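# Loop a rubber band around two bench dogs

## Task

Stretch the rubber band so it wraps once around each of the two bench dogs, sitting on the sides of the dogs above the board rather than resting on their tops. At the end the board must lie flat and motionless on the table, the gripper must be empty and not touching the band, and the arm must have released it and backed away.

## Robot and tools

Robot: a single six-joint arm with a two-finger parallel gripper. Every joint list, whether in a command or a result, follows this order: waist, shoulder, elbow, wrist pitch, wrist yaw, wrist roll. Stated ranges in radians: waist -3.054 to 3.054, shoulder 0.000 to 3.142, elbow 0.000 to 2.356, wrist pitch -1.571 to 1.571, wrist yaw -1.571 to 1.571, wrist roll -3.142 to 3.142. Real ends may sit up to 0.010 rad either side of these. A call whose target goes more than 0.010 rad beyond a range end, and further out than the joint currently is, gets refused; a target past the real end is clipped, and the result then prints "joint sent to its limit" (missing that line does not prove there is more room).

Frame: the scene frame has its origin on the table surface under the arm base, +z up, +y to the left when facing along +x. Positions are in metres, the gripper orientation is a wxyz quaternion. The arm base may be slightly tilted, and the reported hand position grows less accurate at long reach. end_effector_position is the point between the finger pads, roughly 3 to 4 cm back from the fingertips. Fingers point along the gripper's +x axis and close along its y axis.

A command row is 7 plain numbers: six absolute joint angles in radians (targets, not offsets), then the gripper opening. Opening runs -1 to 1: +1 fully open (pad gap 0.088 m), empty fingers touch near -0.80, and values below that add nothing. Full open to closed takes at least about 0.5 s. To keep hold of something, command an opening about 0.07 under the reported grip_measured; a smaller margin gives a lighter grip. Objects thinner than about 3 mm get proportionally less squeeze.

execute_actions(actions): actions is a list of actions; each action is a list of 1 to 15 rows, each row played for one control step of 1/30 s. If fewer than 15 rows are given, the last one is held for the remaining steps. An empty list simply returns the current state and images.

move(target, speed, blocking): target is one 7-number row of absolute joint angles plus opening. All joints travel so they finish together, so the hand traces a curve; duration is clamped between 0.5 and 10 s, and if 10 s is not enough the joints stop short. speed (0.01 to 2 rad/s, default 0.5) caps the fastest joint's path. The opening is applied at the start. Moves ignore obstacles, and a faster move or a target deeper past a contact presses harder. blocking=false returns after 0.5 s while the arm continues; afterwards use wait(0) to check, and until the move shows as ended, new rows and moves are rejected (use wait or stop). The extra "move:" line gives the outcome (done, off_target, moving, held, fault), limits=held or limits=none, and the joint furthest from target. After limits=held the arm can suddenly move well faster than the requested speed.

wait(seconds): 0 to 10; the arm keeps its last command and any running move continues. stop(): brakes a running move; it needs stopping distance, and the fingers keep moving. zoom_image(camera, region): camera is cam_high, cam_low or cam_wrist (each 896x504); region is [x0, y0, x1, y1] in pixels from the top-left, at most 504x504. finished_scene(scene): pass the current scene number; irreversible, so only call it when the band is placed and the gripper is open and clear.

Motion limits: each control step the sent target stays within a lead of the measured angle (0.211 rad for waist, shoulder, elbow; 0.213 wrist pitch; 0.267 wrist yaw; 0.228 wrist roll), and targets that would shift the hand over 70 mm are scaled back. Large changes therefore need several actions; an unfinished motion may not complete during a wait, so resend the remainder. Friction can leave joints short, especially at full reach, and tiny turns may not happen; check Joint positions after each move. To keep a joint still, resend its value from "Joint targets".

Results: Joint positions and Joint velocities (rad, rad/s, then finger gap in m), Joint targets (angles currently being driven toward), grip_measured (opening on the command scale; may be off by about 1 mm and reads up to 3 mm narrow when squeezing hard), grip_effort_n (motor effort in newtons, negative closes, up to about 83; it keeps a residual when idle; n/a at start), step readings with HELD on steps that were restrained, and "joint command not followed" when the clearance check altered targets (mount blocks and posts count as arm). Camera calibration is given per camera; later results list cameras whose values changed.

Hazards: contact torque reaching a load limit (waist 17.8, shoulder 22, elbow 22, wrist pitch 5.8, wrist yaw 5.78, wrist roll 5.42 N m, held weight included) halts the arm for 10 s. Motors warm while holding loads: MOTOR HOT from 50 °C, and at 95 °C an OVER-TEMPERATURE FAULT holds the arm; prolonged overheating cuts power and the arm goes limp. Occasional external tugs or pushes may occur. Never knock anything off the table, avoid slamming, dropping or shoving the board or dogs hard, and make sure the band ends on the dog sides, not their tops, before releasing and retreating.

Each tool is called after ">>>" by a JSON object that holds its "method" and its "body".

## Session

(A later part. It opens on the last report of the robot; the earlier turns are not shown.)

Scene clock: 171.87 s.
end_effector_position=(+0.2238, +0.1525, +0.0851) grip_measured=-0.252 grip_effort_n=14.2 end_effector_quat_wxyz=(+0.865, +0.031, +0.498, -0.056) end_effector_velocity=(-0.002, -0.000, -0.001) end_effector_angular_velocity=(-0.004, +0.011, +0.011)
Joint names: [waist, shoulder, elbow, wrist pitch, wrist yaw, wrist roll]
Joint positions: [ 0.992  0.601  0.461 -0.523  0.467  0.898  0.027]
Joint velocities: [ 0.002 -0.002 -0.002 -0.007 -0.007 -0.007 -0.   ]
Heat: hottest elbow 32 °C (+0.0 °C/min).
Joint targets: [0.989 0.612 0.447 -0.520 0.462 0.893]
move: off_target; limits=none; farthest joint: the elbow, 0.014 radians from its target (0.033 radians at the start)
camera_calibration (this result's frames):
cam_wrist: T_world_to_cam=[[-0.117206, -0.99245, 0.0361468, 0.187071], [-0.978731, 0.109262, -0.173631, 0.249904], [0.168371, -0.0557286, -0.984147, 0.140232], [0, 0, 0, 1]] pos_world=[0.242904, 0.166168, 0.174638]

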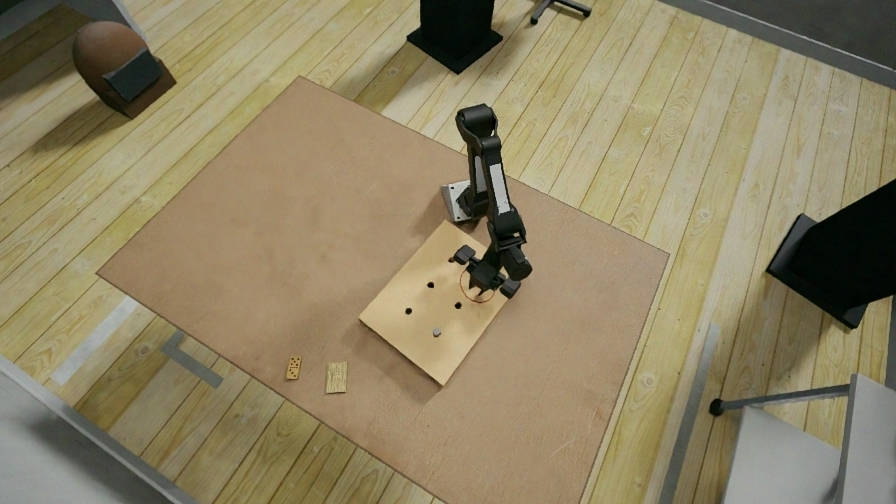

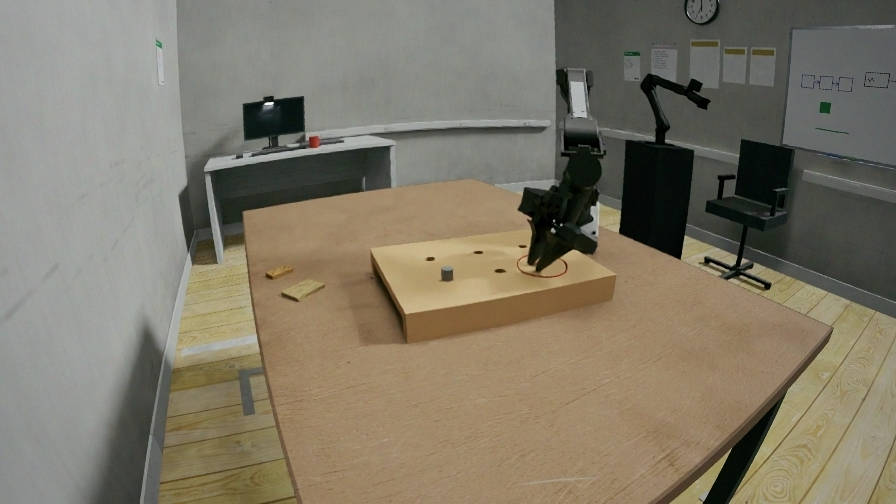

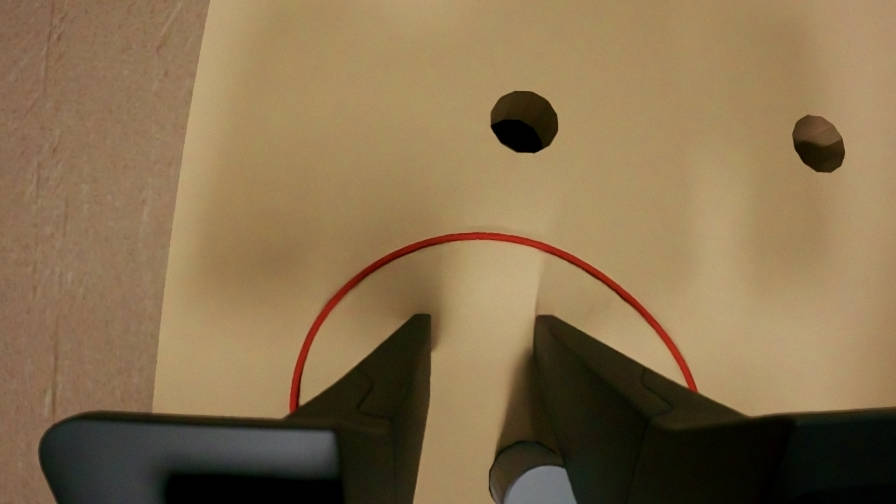

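>>> {"method": "move", "body": {"target": [1.0,0.555,0.522,-0.61,0.469,0.9,-0.25], "speed": 0.2}}

>>> {"method": "move", "body": {"target": [0.444,0.977,0.842,-0.899,-0.262,0.51,-0.25], "speed": 0.4}}

Scene clock: 178.73 s.
end_effector_position=(+0.2253, +0.1548, +0.1026) grip_measured=-0.252 grip_effort_n=13.7 end_effector_quat_wxyz=(+0.866, +0.034, +0.497, -0.052) end_effector_velocity=(-0.004, +0.001, -0.002) end_effector_angular_velocity=(+0.006, +0.022, +0.016)
Joint names: [waist, shoulder, elbow, wrist pitch, wrist yaw, wrist roll]
Joint positions: [ 0.997  0.562  0.515 -0.606  0.467  0.898  0.027]
Joint velocities: [ 0.002 -0.002 -0.002 -0.007 -0.022 -0.007  0.   ]
Heat: hottest elbow 32 °C (+1.0 °C/min).
Joint targets: [1.000 0.555 0.522 -0.610 0.469 0.900]
move: done; limits=none; farthest joint: the shoulder, 0.007 radians from its target (0.046 radians at the start)
camera_calibration (this result's frames):
cam_wrist: T_world_to_cam=[[-0.113621, -0.993168, 0.0265971, 0.18915], [-0.978386, 0.107195, -0.176832, 0.254748], [0.172773, -0.0461142, -0.983882, 0.154888], [0, 0, 0, 1]] pos_world=[0.243973, 0.167693, 0.192409]

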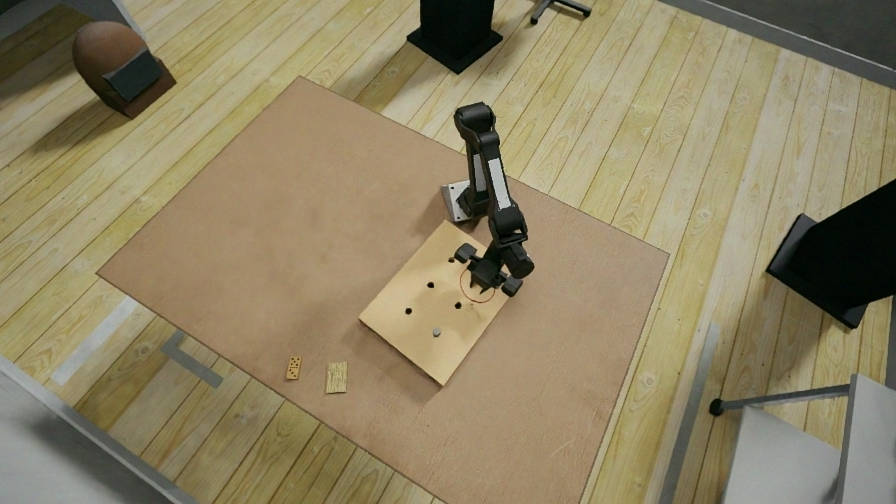

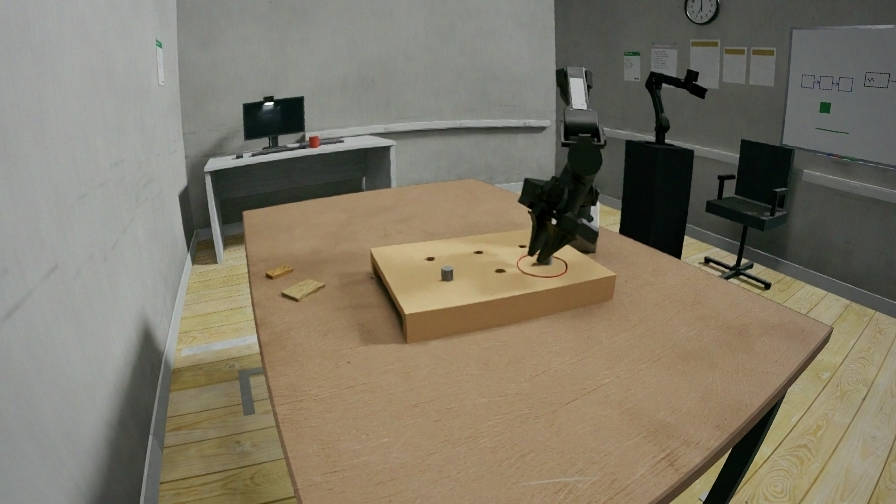

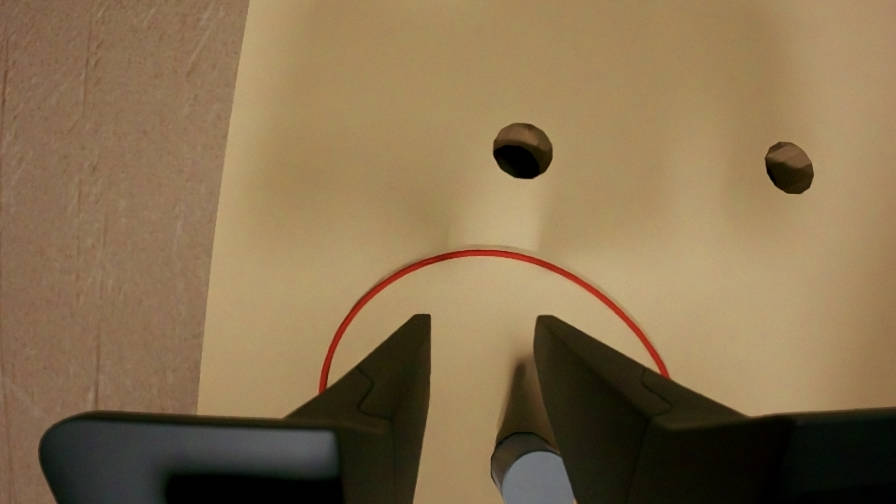

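Scene clock: 181.17 s.
end_effector_position=(+0.2459, +0.1481, +0.0923) grip_measured=-0.252 grip_effort_n=13.7 end_effector_quat_wxyz=(+0.709, +0.044, +0.703, -0.043) end_effector_velocity=(-0.005, -0.000, +0.001) end_effector_angular_velocity=(+0.011, +0.021, -0.003)
Joint names: [waist, shoulder, elbow, wrist pitch, wrist yaw, wrist roll]
Joint positions: [ 0.447  0.964  0.836 -0.896 -0.258  0.516  0.027]
Joint velocities: [-0.007 -0.007 -0.002 -0.022 -0.022 -0.007 -0.   ]
Heat: hottest elbow 33 °C (+2.0 °C/min).
Joint targets: [0.444 0.977 0.842 -0.899 -0.262 0.510]
move: off_target; limits=none; farthest joint: the shoulder, 0.013 radians from its target (0.415 radians at the start)
camera_calibration (this result's frames):
cam_wrist: T_world_to_cam=[[-0.0970746, -0.995038, 0.0218316, 0.181749], [-0.93651, 0.0987466, 0.336449, 0.217337], [-0.336935, 0.0122151, -0.941449, 0.253584], [0, 0, 0, 1]] pos_world=[0.306623, 0.156288, 0.161646]

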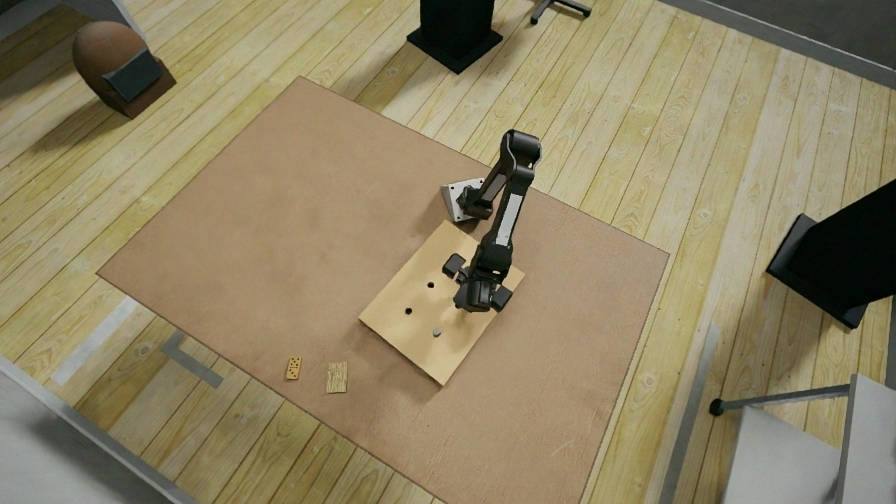

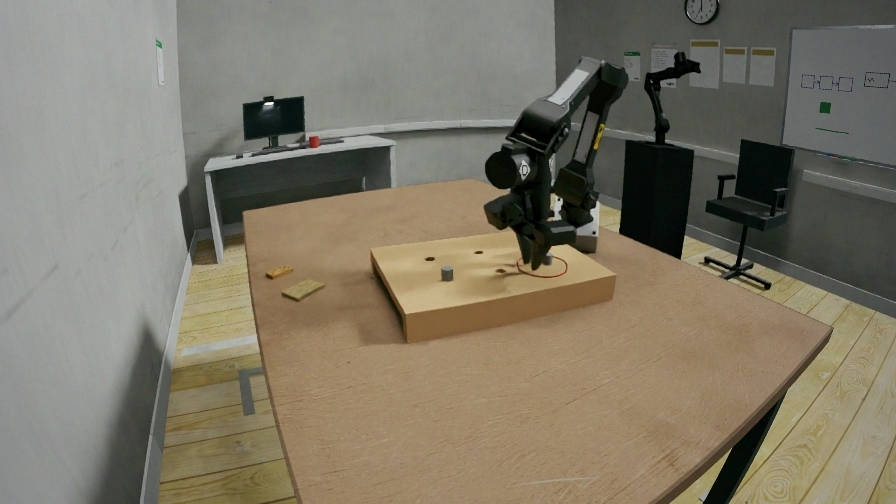

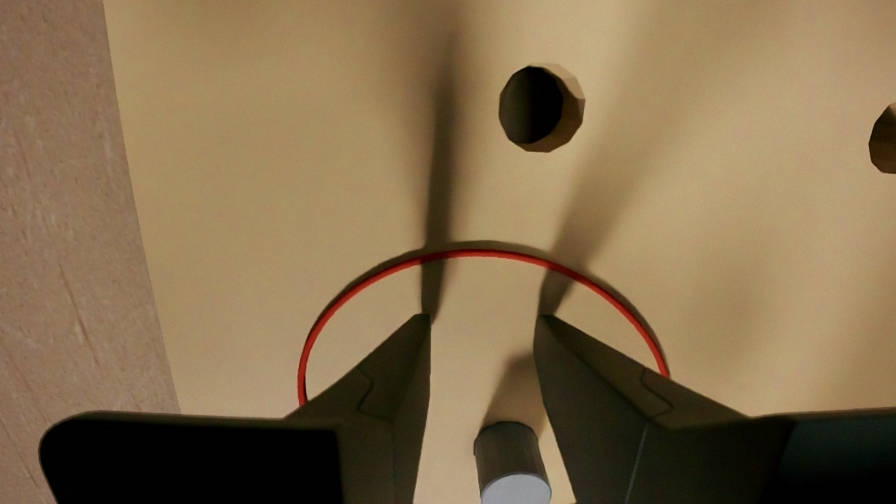

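>>> {"method": "move", "body": {"target": [0.407,0.988,0.792,-0.866,-0.281,0.476,-0.12], "speed": 0.05}}

>>> {"method": "zoom_image", "body": {"camera": "cam_low", "region": [500, 230, 580, 290]}}

Scene clock: 187.33 s.
end_effector_position=(+0.2464, +0.1423, +0.0878) grip_measured=-0.122 grip_effort_n=13.3 end_effector_quat_wxyz=(+0.709, +0.046, +0.703, -0.038) end_effector_velocity=(-0.010, -0.003, -0.002) end_effector_angular_velocity=(+0.002, +0.047, -0.011)
Joint names: [waist, shoulder, elbow, wrist pitch, wrist yaw, wrist roll]
Joint positions: [ 0.411  0.967  0.812 -0.872 -0.286  0.481  0.033]
Joint velocities: [-0.007  0.002 -0.007 -0.037 -0.022 -0.007  0.   ]
Heat: hottest elbow 33 °C (+2.0 °C/min).
Joint targets: [0.407 0.988 0.792 -0.866 -0.281 0.476]
move: off_target; limits=none; farthest joint: the shoulder, 0.021 radians from its target (0.024 radians at the start)
camera_calibration (this result's frames):
cam_wrist: T_world_to_cam=[[-0.0924506, -0.995654, 0.0112604, 0.176065], [-0.937308, 0.0908381, 0.336457, 0.221228], [-0.336017, 0.0205511, -0.941632, 0.248269], [0, 0, 0, 1]] pos_world=[0.307059, 0.150101, 0.157361]

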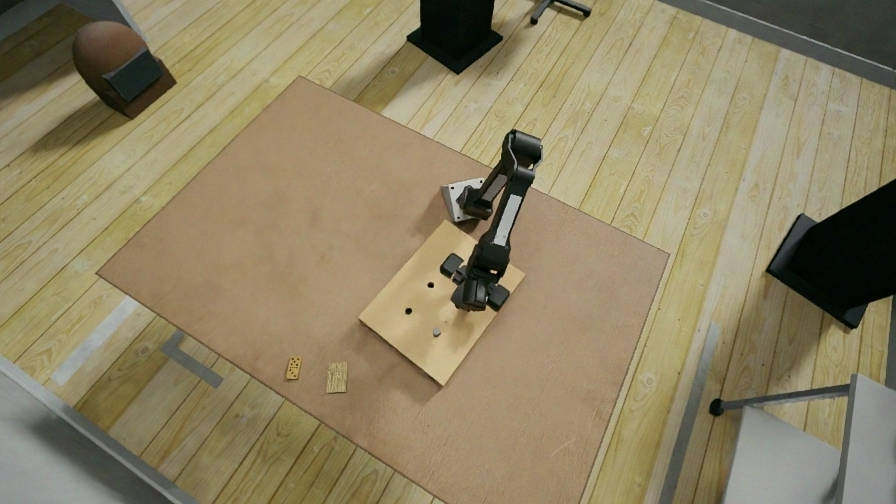

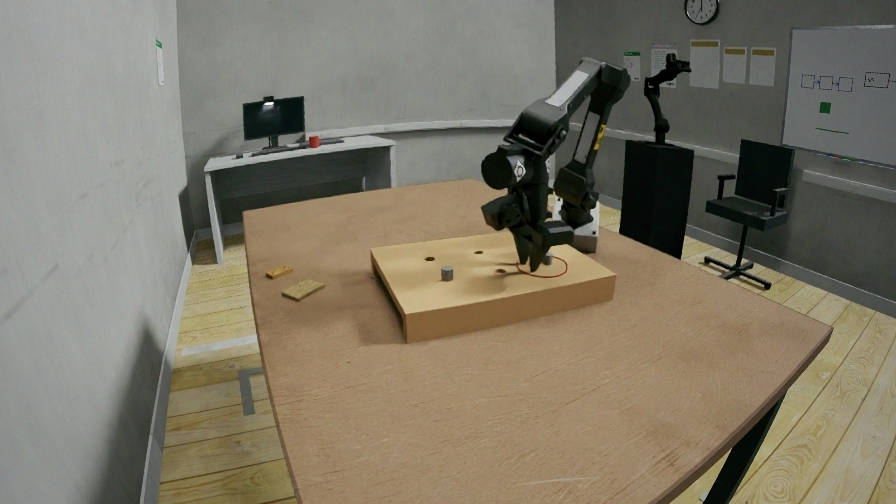

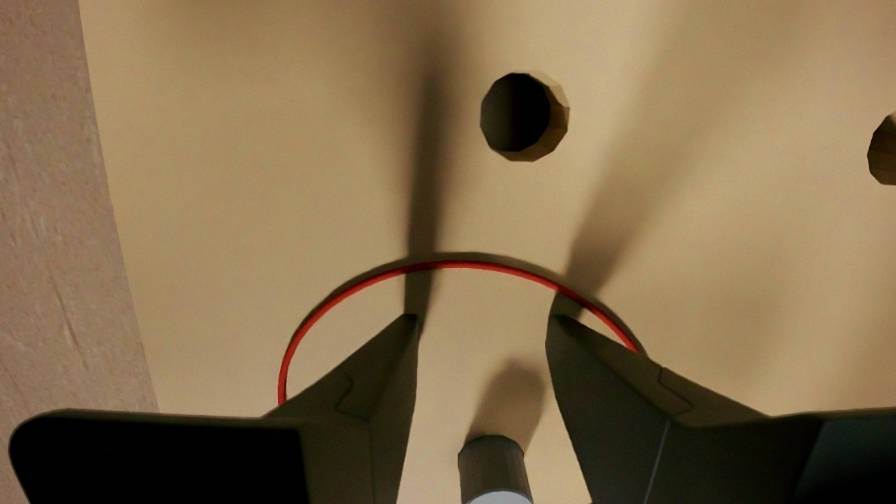

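Region (500, 230, 580, 290) of cam_low's 896x504 image, scaled by 6.300, with more detail than that image has; it fills the top 378 rows of this view, and the rest is white.

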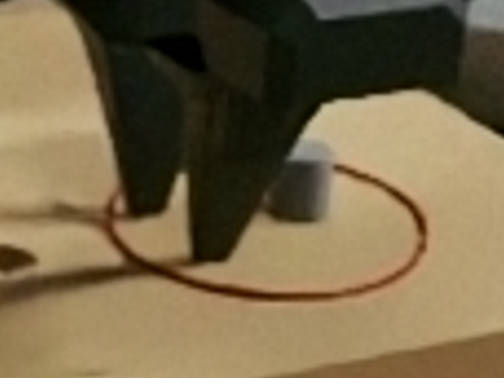

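>>> {"method": "move", "body": {"target": [0.283,1.156,0.953,-0.881,-0.342,0.362,-0.12], "speed": 0.1}}

>>> {"method": "zoom_image", "body": {"camera": "cam_low", "region": [430, 220, 580, 300]}}

Scene clock: 196.13 s.
end_effector_position=(+0.2845, +0.1338, +0.0886) grip_measured=-0.122 grip_effort_n=12.3 end_effector_quat_wxyz=(+0.702, +0.049, +0.710, -0.037) end_effector_velocity=(-0.003, +0.001, -0.000) end_effector_angular_velocity=(+0.006, +0.009, +0.007)
Joint names: [waist, shoulder, elbow, wrist pitch, wrist yaw, wrist roll]
Joint positions: [ 0.293  1.129  0.947 -0.897 -0.356  0.369  0.033]
Joint velocities: [ 0.002 -0.002 -0.002 -0.007 -0.007 -0.007 -0.   ]
Heat: hottest elbow 33 °C (+1.0 °C/min).
Joint targets: [0.283 1.156 0.953 -0.881 -0.342 0.362]
move: off_target; limits=none; farthest joint: the shoulder, 0.027 radians from its target (0.189 radians at the start)
camera_calibration (this result's frames):
cam_wrist: T_world_to_cam=[[-0.093691, -0.995576, 0.00709494, 0.171821], [-0.930454, 0.0900936, 0.355159, 0.25394], [-0.354227, 0.0266737, -0.934779, 0.265731], [0, 0, 0, 1]] pos_world=[0.346506, 0.141095, 0.156992]

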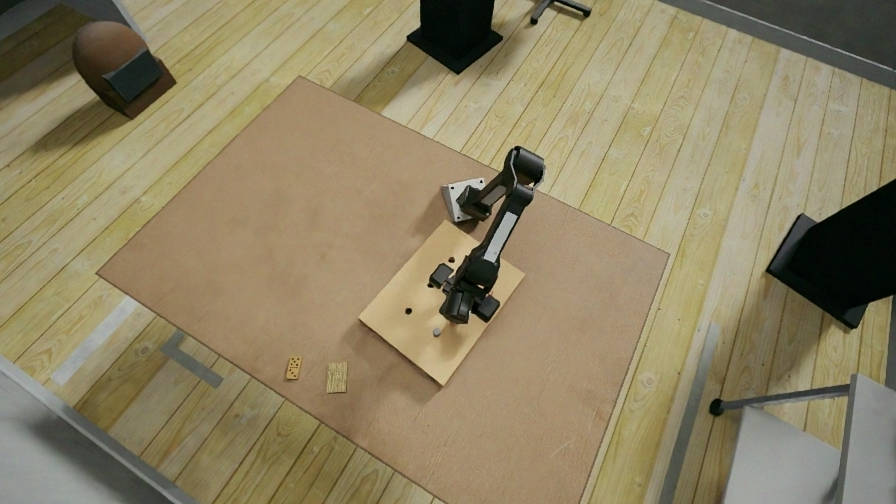

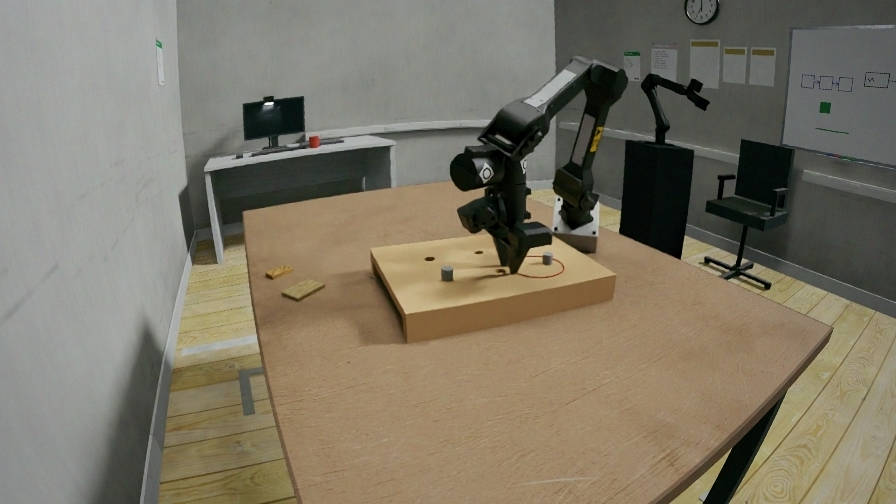

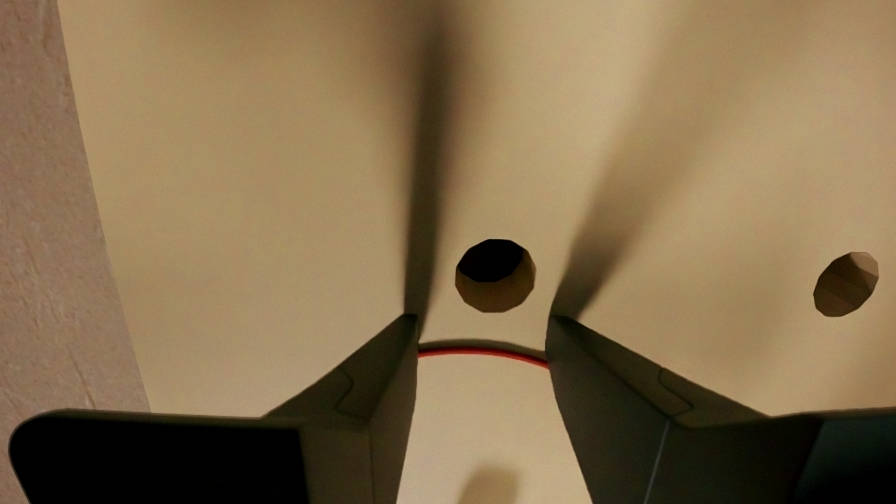

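Region (430, 220, 580, 300) of cam_low's 896x504 image, scaled by 3.360, with more detail than that image has; it fills the top 269 rows of this view, and the rest is white.

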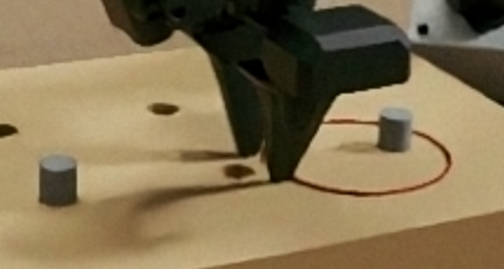

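>>> {"method": "move", "body": {"target": [0.323,1.044,0.96,-0.965,-0.322,0.40,-0.35], "speed": 0.2}}

>>> {"method": "move", "body": {"target": [0.327,1.044,0.96,-0.965,-0.322,1.978,-0.35], "speed": 1.2}}

>>> {"method": "move", "body": {"target": [0.361,1.093,0.888,-0.870,-0.302,2.008,-0.35], "speed": 0.08}}

Scene clock: 219.57 s.
end_effector_position=(+0.2736, +0.1394, +0.1057) grip_measured=-0.348 grip_effort_n=-15.1 end_effector_quat_wxyz=(+0.707, +0.043, +0.705, -0.041) end_effector_velocity=(+0.001, -0.001, +0.001) end_effector_angular_velocity=(-0.005, -0.014, +0.009)
Joint names: [waist, shoulder, elbow, wrist pitch, wrist yaw, wrist roll]
Joint positions: [ 0.319  1.053  0.954 -0.962 -0.326  0.394  0.022]
Joint velocities: [-0.002 -0.007 -0.002  0.007  0.007 -0.007 -0.   ]
Heat: hottest elbow 34 °C (+2.0 °C/min).
Joint targets: [0.323 1.044 0.960 -0.965 -0.322 0.400]
move: done; limits=none; farthest joint: the shoulder, 0.009 radians from its target (0.085 radians at the start)
camera_calibration (this result's frames):
cam_wrist: T_world_to_cam=[[-0.091165, -0.995627, 0.0203949, 0.174159], [-0.935651, 0.0926493, 0.340549, 0.23983], [-0.340949, 0.0119637, -0.940006, 0.276668], [0, 0, 0, 1]] pos_world=[0.334604, 0.147868, 0.174844]

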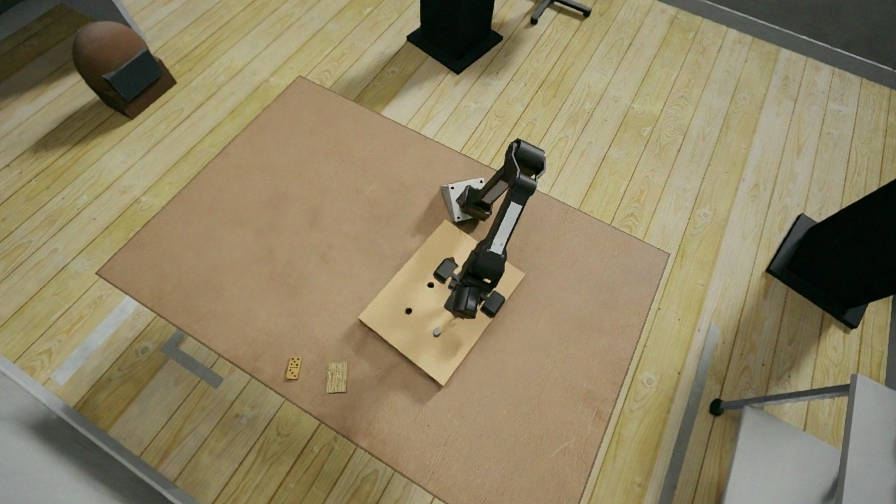

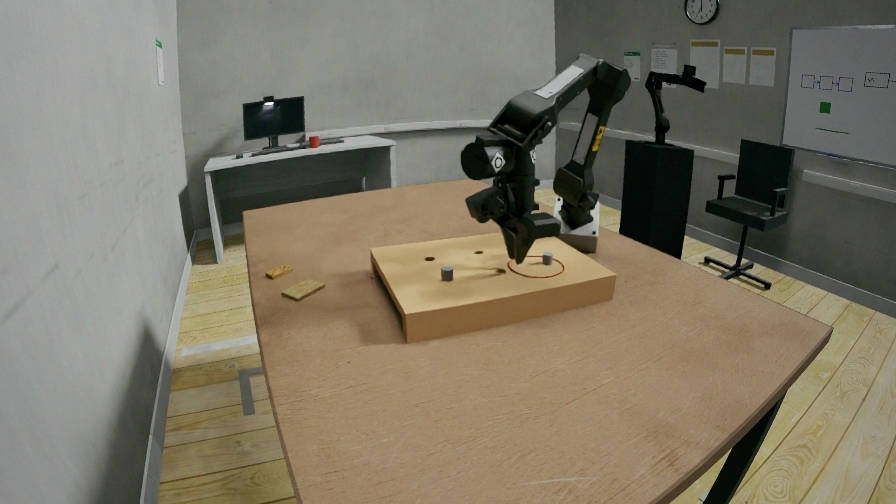

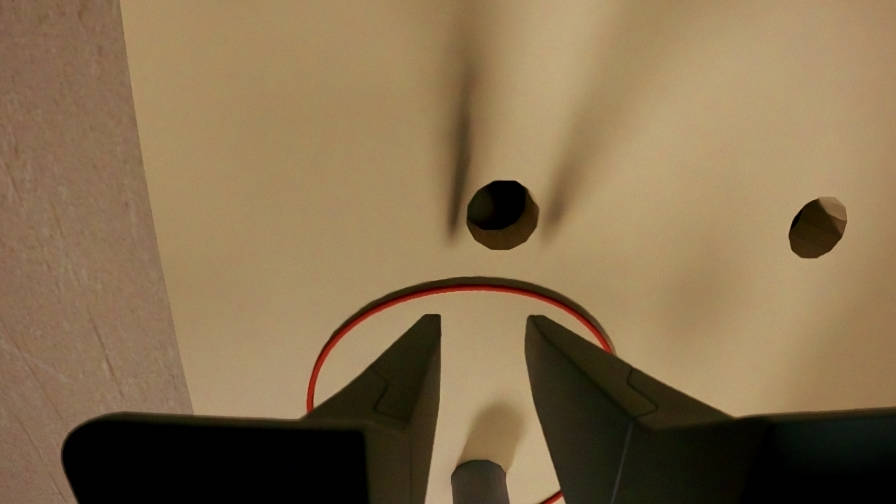

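Scene clock: 221.70 s.
end_effector_position=(+0.2732, +0.1403, +0.1055) grip_measured=-0.348 grip_effort_n=-15.6 end_effector_quat_wxyz=(+0.468, +0.531, +0.469, -0.528) end_effector_velocity=(-0.005, -0.002, -0.000) end_effector_angular_velocity=(-0.012, +0.019, +0.002)
Joint names: [waist, shoulder, elbow, wrist pitch, wrist yaw, wrist roll]
Joint positions: [ 0.324  1.053  0.954 -0.962 -0.325  1.972  0.022]
Joint velocities: [ 0.002 -0.002 -0.002 -0.022  0.007 -0.007 -0.   ]
Heat: hottest elbow 34 °C (+2.0 °C/min).
Joint targets: [0.327 1.044 0.960 -0.965 -0.322 1.978]
move: done; limits=none; farthest joint: the shoulder, 0.009 radians from its target (0.009 radians at the start)
camera_calibration (this result's frames):
cam_wrist: T_world_to_cam=[[-0.995273, 0.0947424, 0.0213262, 0.26892], [0.096227, 0.932524, 0.34805, -0.161095], [0.0130879, 0.348457, -0.937233, 0.132165], [0, 0, 0, 1]] pos_world=[0.281421, 0.0786929, 0.174204]

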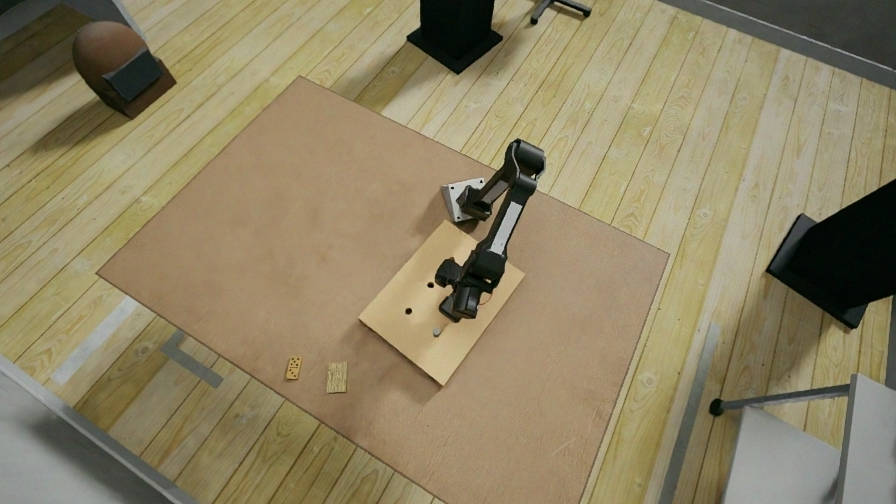

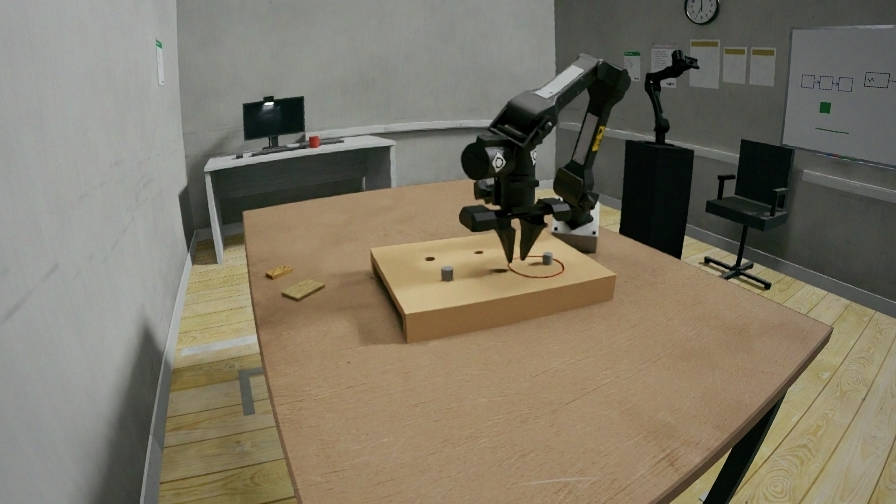

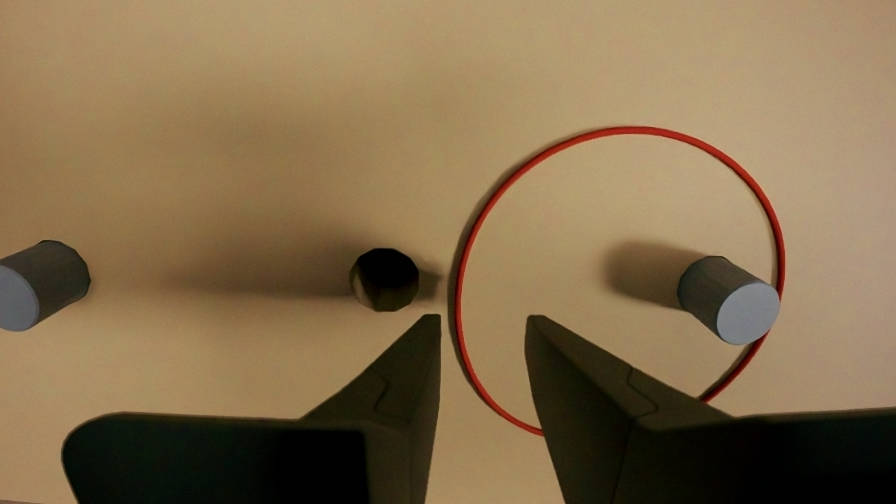

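Scene clock: 223.13 s.
end_effector_position=(+0.2730, +0.1397, +0.0883) grip_measured=-0.348 grip_effort_n=-13.7 end_effector_quat_wxyz=(+0.470, +0.531, +0.467, -0.528) end_effector_velocity=(+0.001, -0.001, +0.000) end_effector_angular_velocity=(-0.006, -0.010, +0.007)
Joint names: [waist, shoulder, elbow, wrist pitch, wrist yaw, wrist roll]
Joint positions: [ 0.355  1.074  0.905 -0.881 -0.305  2.002  0.022]
Joint velocities: [-0.002 -0.002 -0.002  0.007  0.007 -0.007 -0.   ]
Heat: hottest elbow 34 °C (+2.0 °C/min).
Joint targets: [0.361 1.093 0.888 -0.870 -0.302 2.008]
move: off_target; limits=none; farthest joint: the shoulder, 0.019 radians from its target (0.040 radians at the start)
camera_calibration (this result's frames):
cam_wrist: T_world_to_cam=[[-0.995285, 0.0953776, 0.0176051, 0.269364], [0.0955898, 0.933914, 0.34448, -0.154247], [0.016414, 0.344539, -0.938628, 0.116003], [0, 0, 0, 1]] pos_world=[0.280935, 0.0783947, 0.157276]

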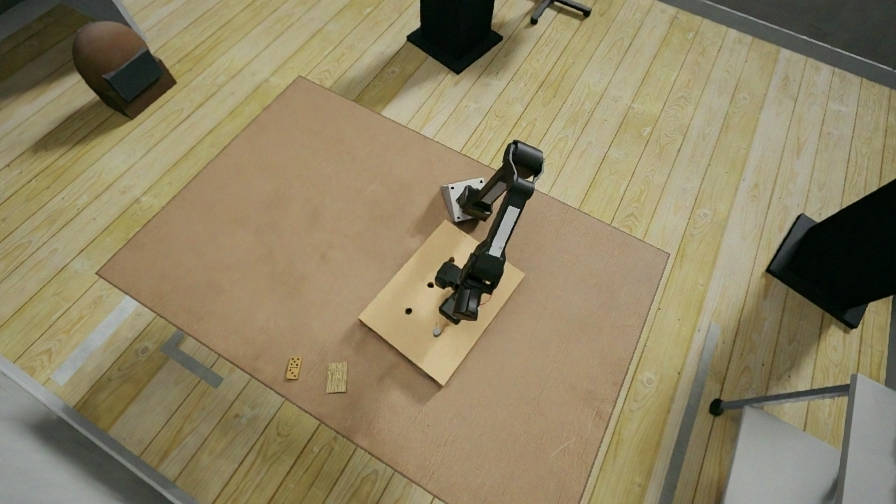

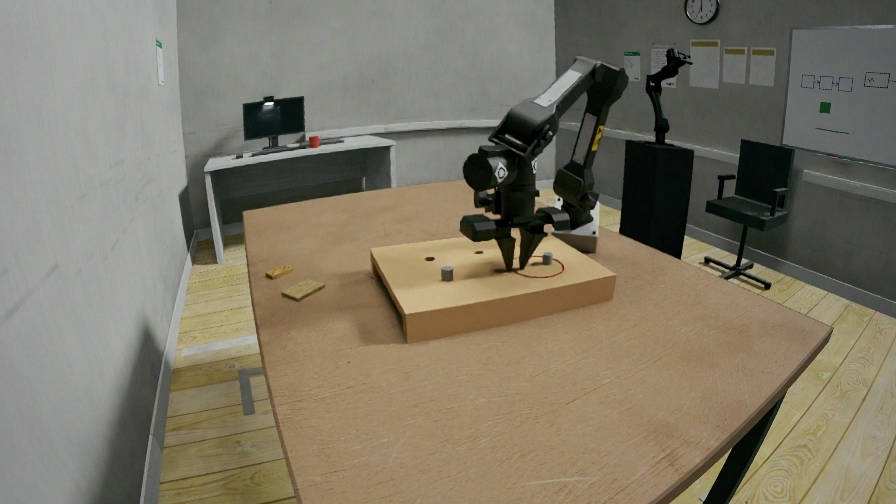

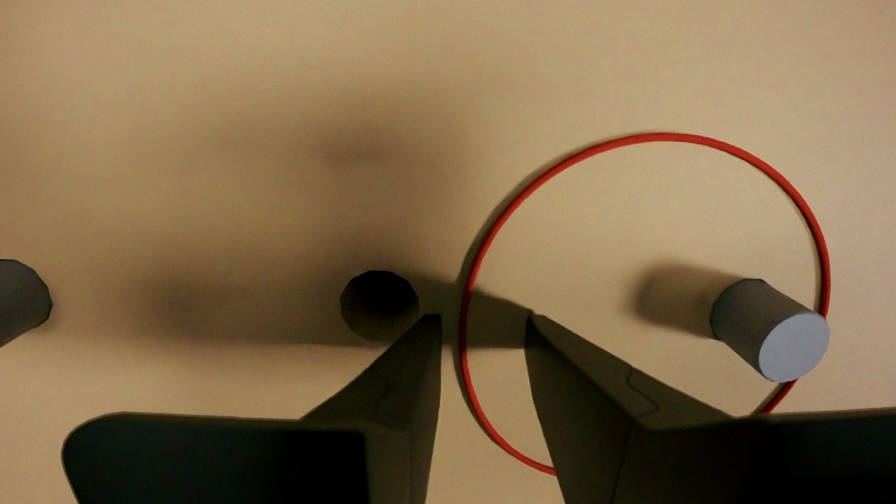

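>>> {"method": "move", "body": {"target": [0.361,1.093,0.892,-0.874,-0.302,2.008,-1], "speed": 0.05}}

Scene clock: 225.07 s.
end_effector_position=(+0.2745, +0.1396, +0.0886) grip_measured=-0.786 grip_effort_n=-83.5 end_effector_quat_wxyz=(+0.472, +0.532, +0.465, -0.526) end_effector_velocity=(+0.001, +0.001, +0.000) end_effector_angular_velocity=(+0.008, -0.005, +0.022)
Joint names: [waist, shoulder, elbow, wrist pitch, wrist yaw, wrist roll]
Joint positions: [ 0.354  1.074  0.906 -0.875 -0.302  2.003  0.001]
Joint velocities: [-0.002 -0.002 -0.002  0.007 -0.007 -0.022  0.   ]
Heat: hottest elbow 33 °C (+1.0 °C/min).
Joint targets: [0.361 1.093 0.892 -0.874 -0.302 2.008]
move: off_target; limits=none; farthest joint: the shoulder, 0.019 radians from its target (0.019 radians at the start)
camera_calibration (this result's frames):
cam_wrist: T_world_to_cam=[[-0.995458, 0.0945992, 0.0107171, 0.271649], [0.092506, 0.934485, 0.343774, -0.153509], [0.0225058, 0.343204, -0.938991, 0.114779], [0, 0, 0, 1]] pos_world=[0.282032, 0.0783616, 0.157637]

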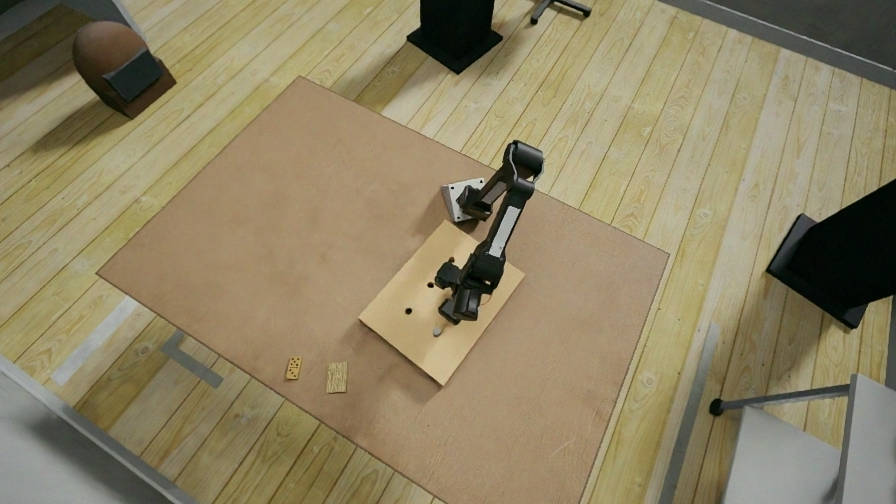

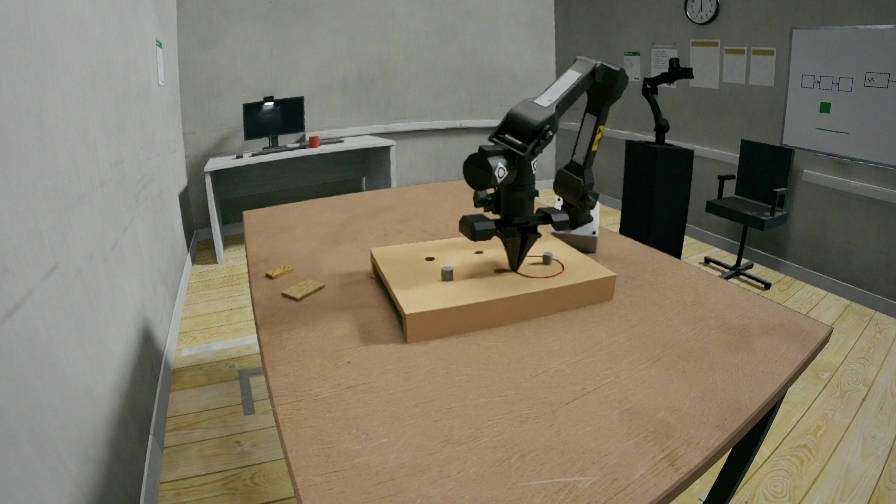

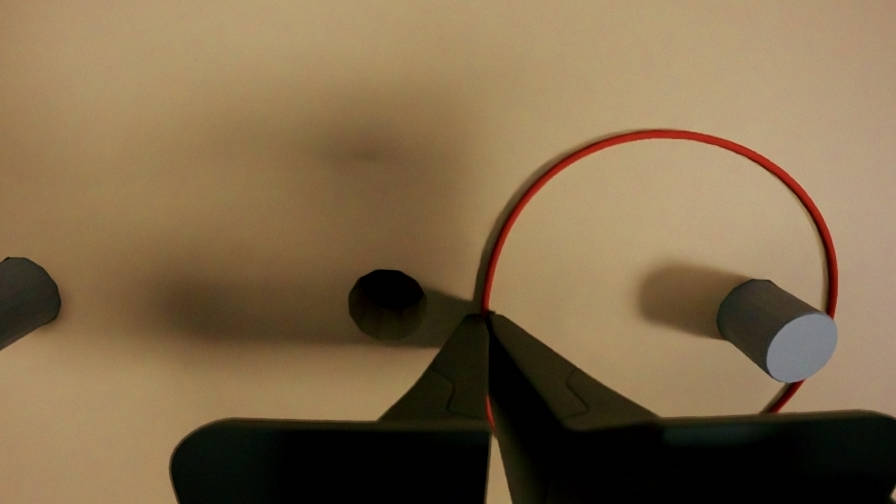

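>>> {"method": "move", "body": {"target": [0.273,1.13,0.955,-0.733,-0.277,1.977,-1], "speed": 0.1}}

Scene clock: 233.07 s.
end_effector_position=(+0.3228, +0.1290, +0.0966) grip_measured=-0.786 grip_effort_n=-83.5 end_effector_quat_wxyz=(+0.513, +0.571, +0.419, -0.485) end_effector_velocity=(-0.002, -0.002, -0.001) end_effector_angular_velocity=(+0.000, +0.010, -0.002)
Joint names: [waist, shoulder, elbow, wrist pitch, wrist yaw, wrist roll]
Joint positions: [ 0.275  1.115  0.949 -0.736 -0.28   1.983  0.001]
Joint velocities: [-0.007  0.002 -0.002 -0.007 -0.007 -0.007 -0.   ]
Heat: hottest elbow 33 °C (+1.0 °C/min).
Joint targets: [0.273 1.130 0.955 -0.733 -0.277 1.977]
move: off_target; limits=none; farthest joint: the shoulder, 0.015 radians from its target (0.056 radians at the start)
camera_calibration (this result's frames):
cam_wrist: T_world_to_cam=[[-0.983185, 0.0957147, -0.155517, 0.332619], [0.0380749, 0.94036, 0.338044, -0.13349], [0.178597, 0.326439, -0.928192, 0.075576], [0, 0, 0, 1]] pos_world=[0.318611, 0.0690208, 0.167002]

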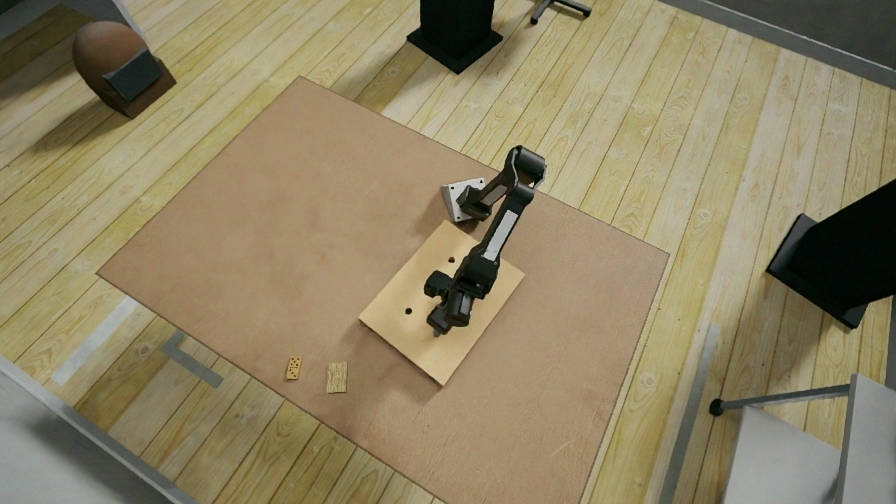

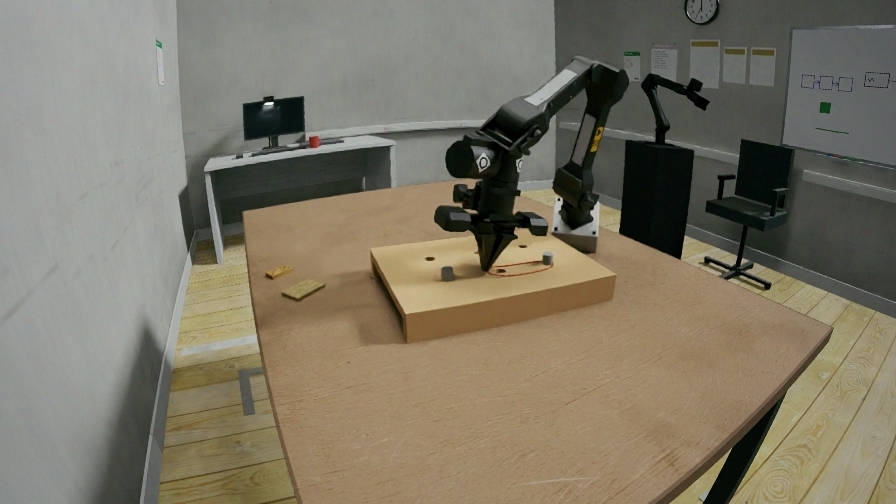

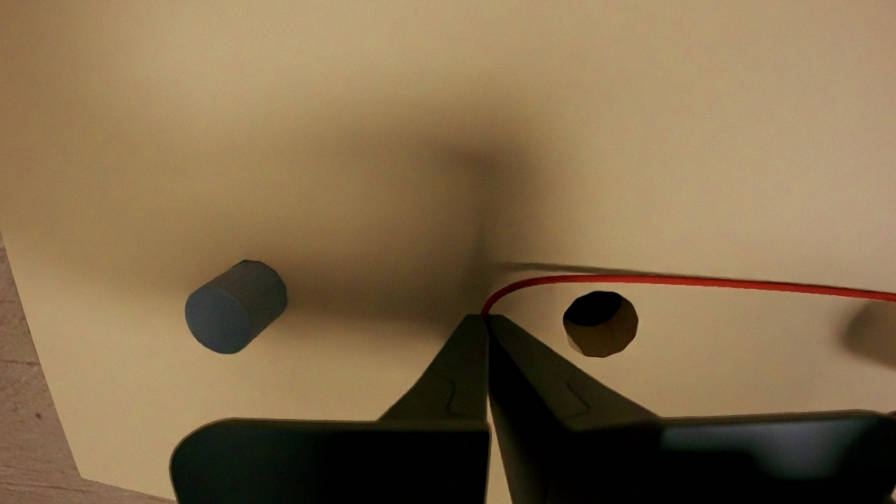

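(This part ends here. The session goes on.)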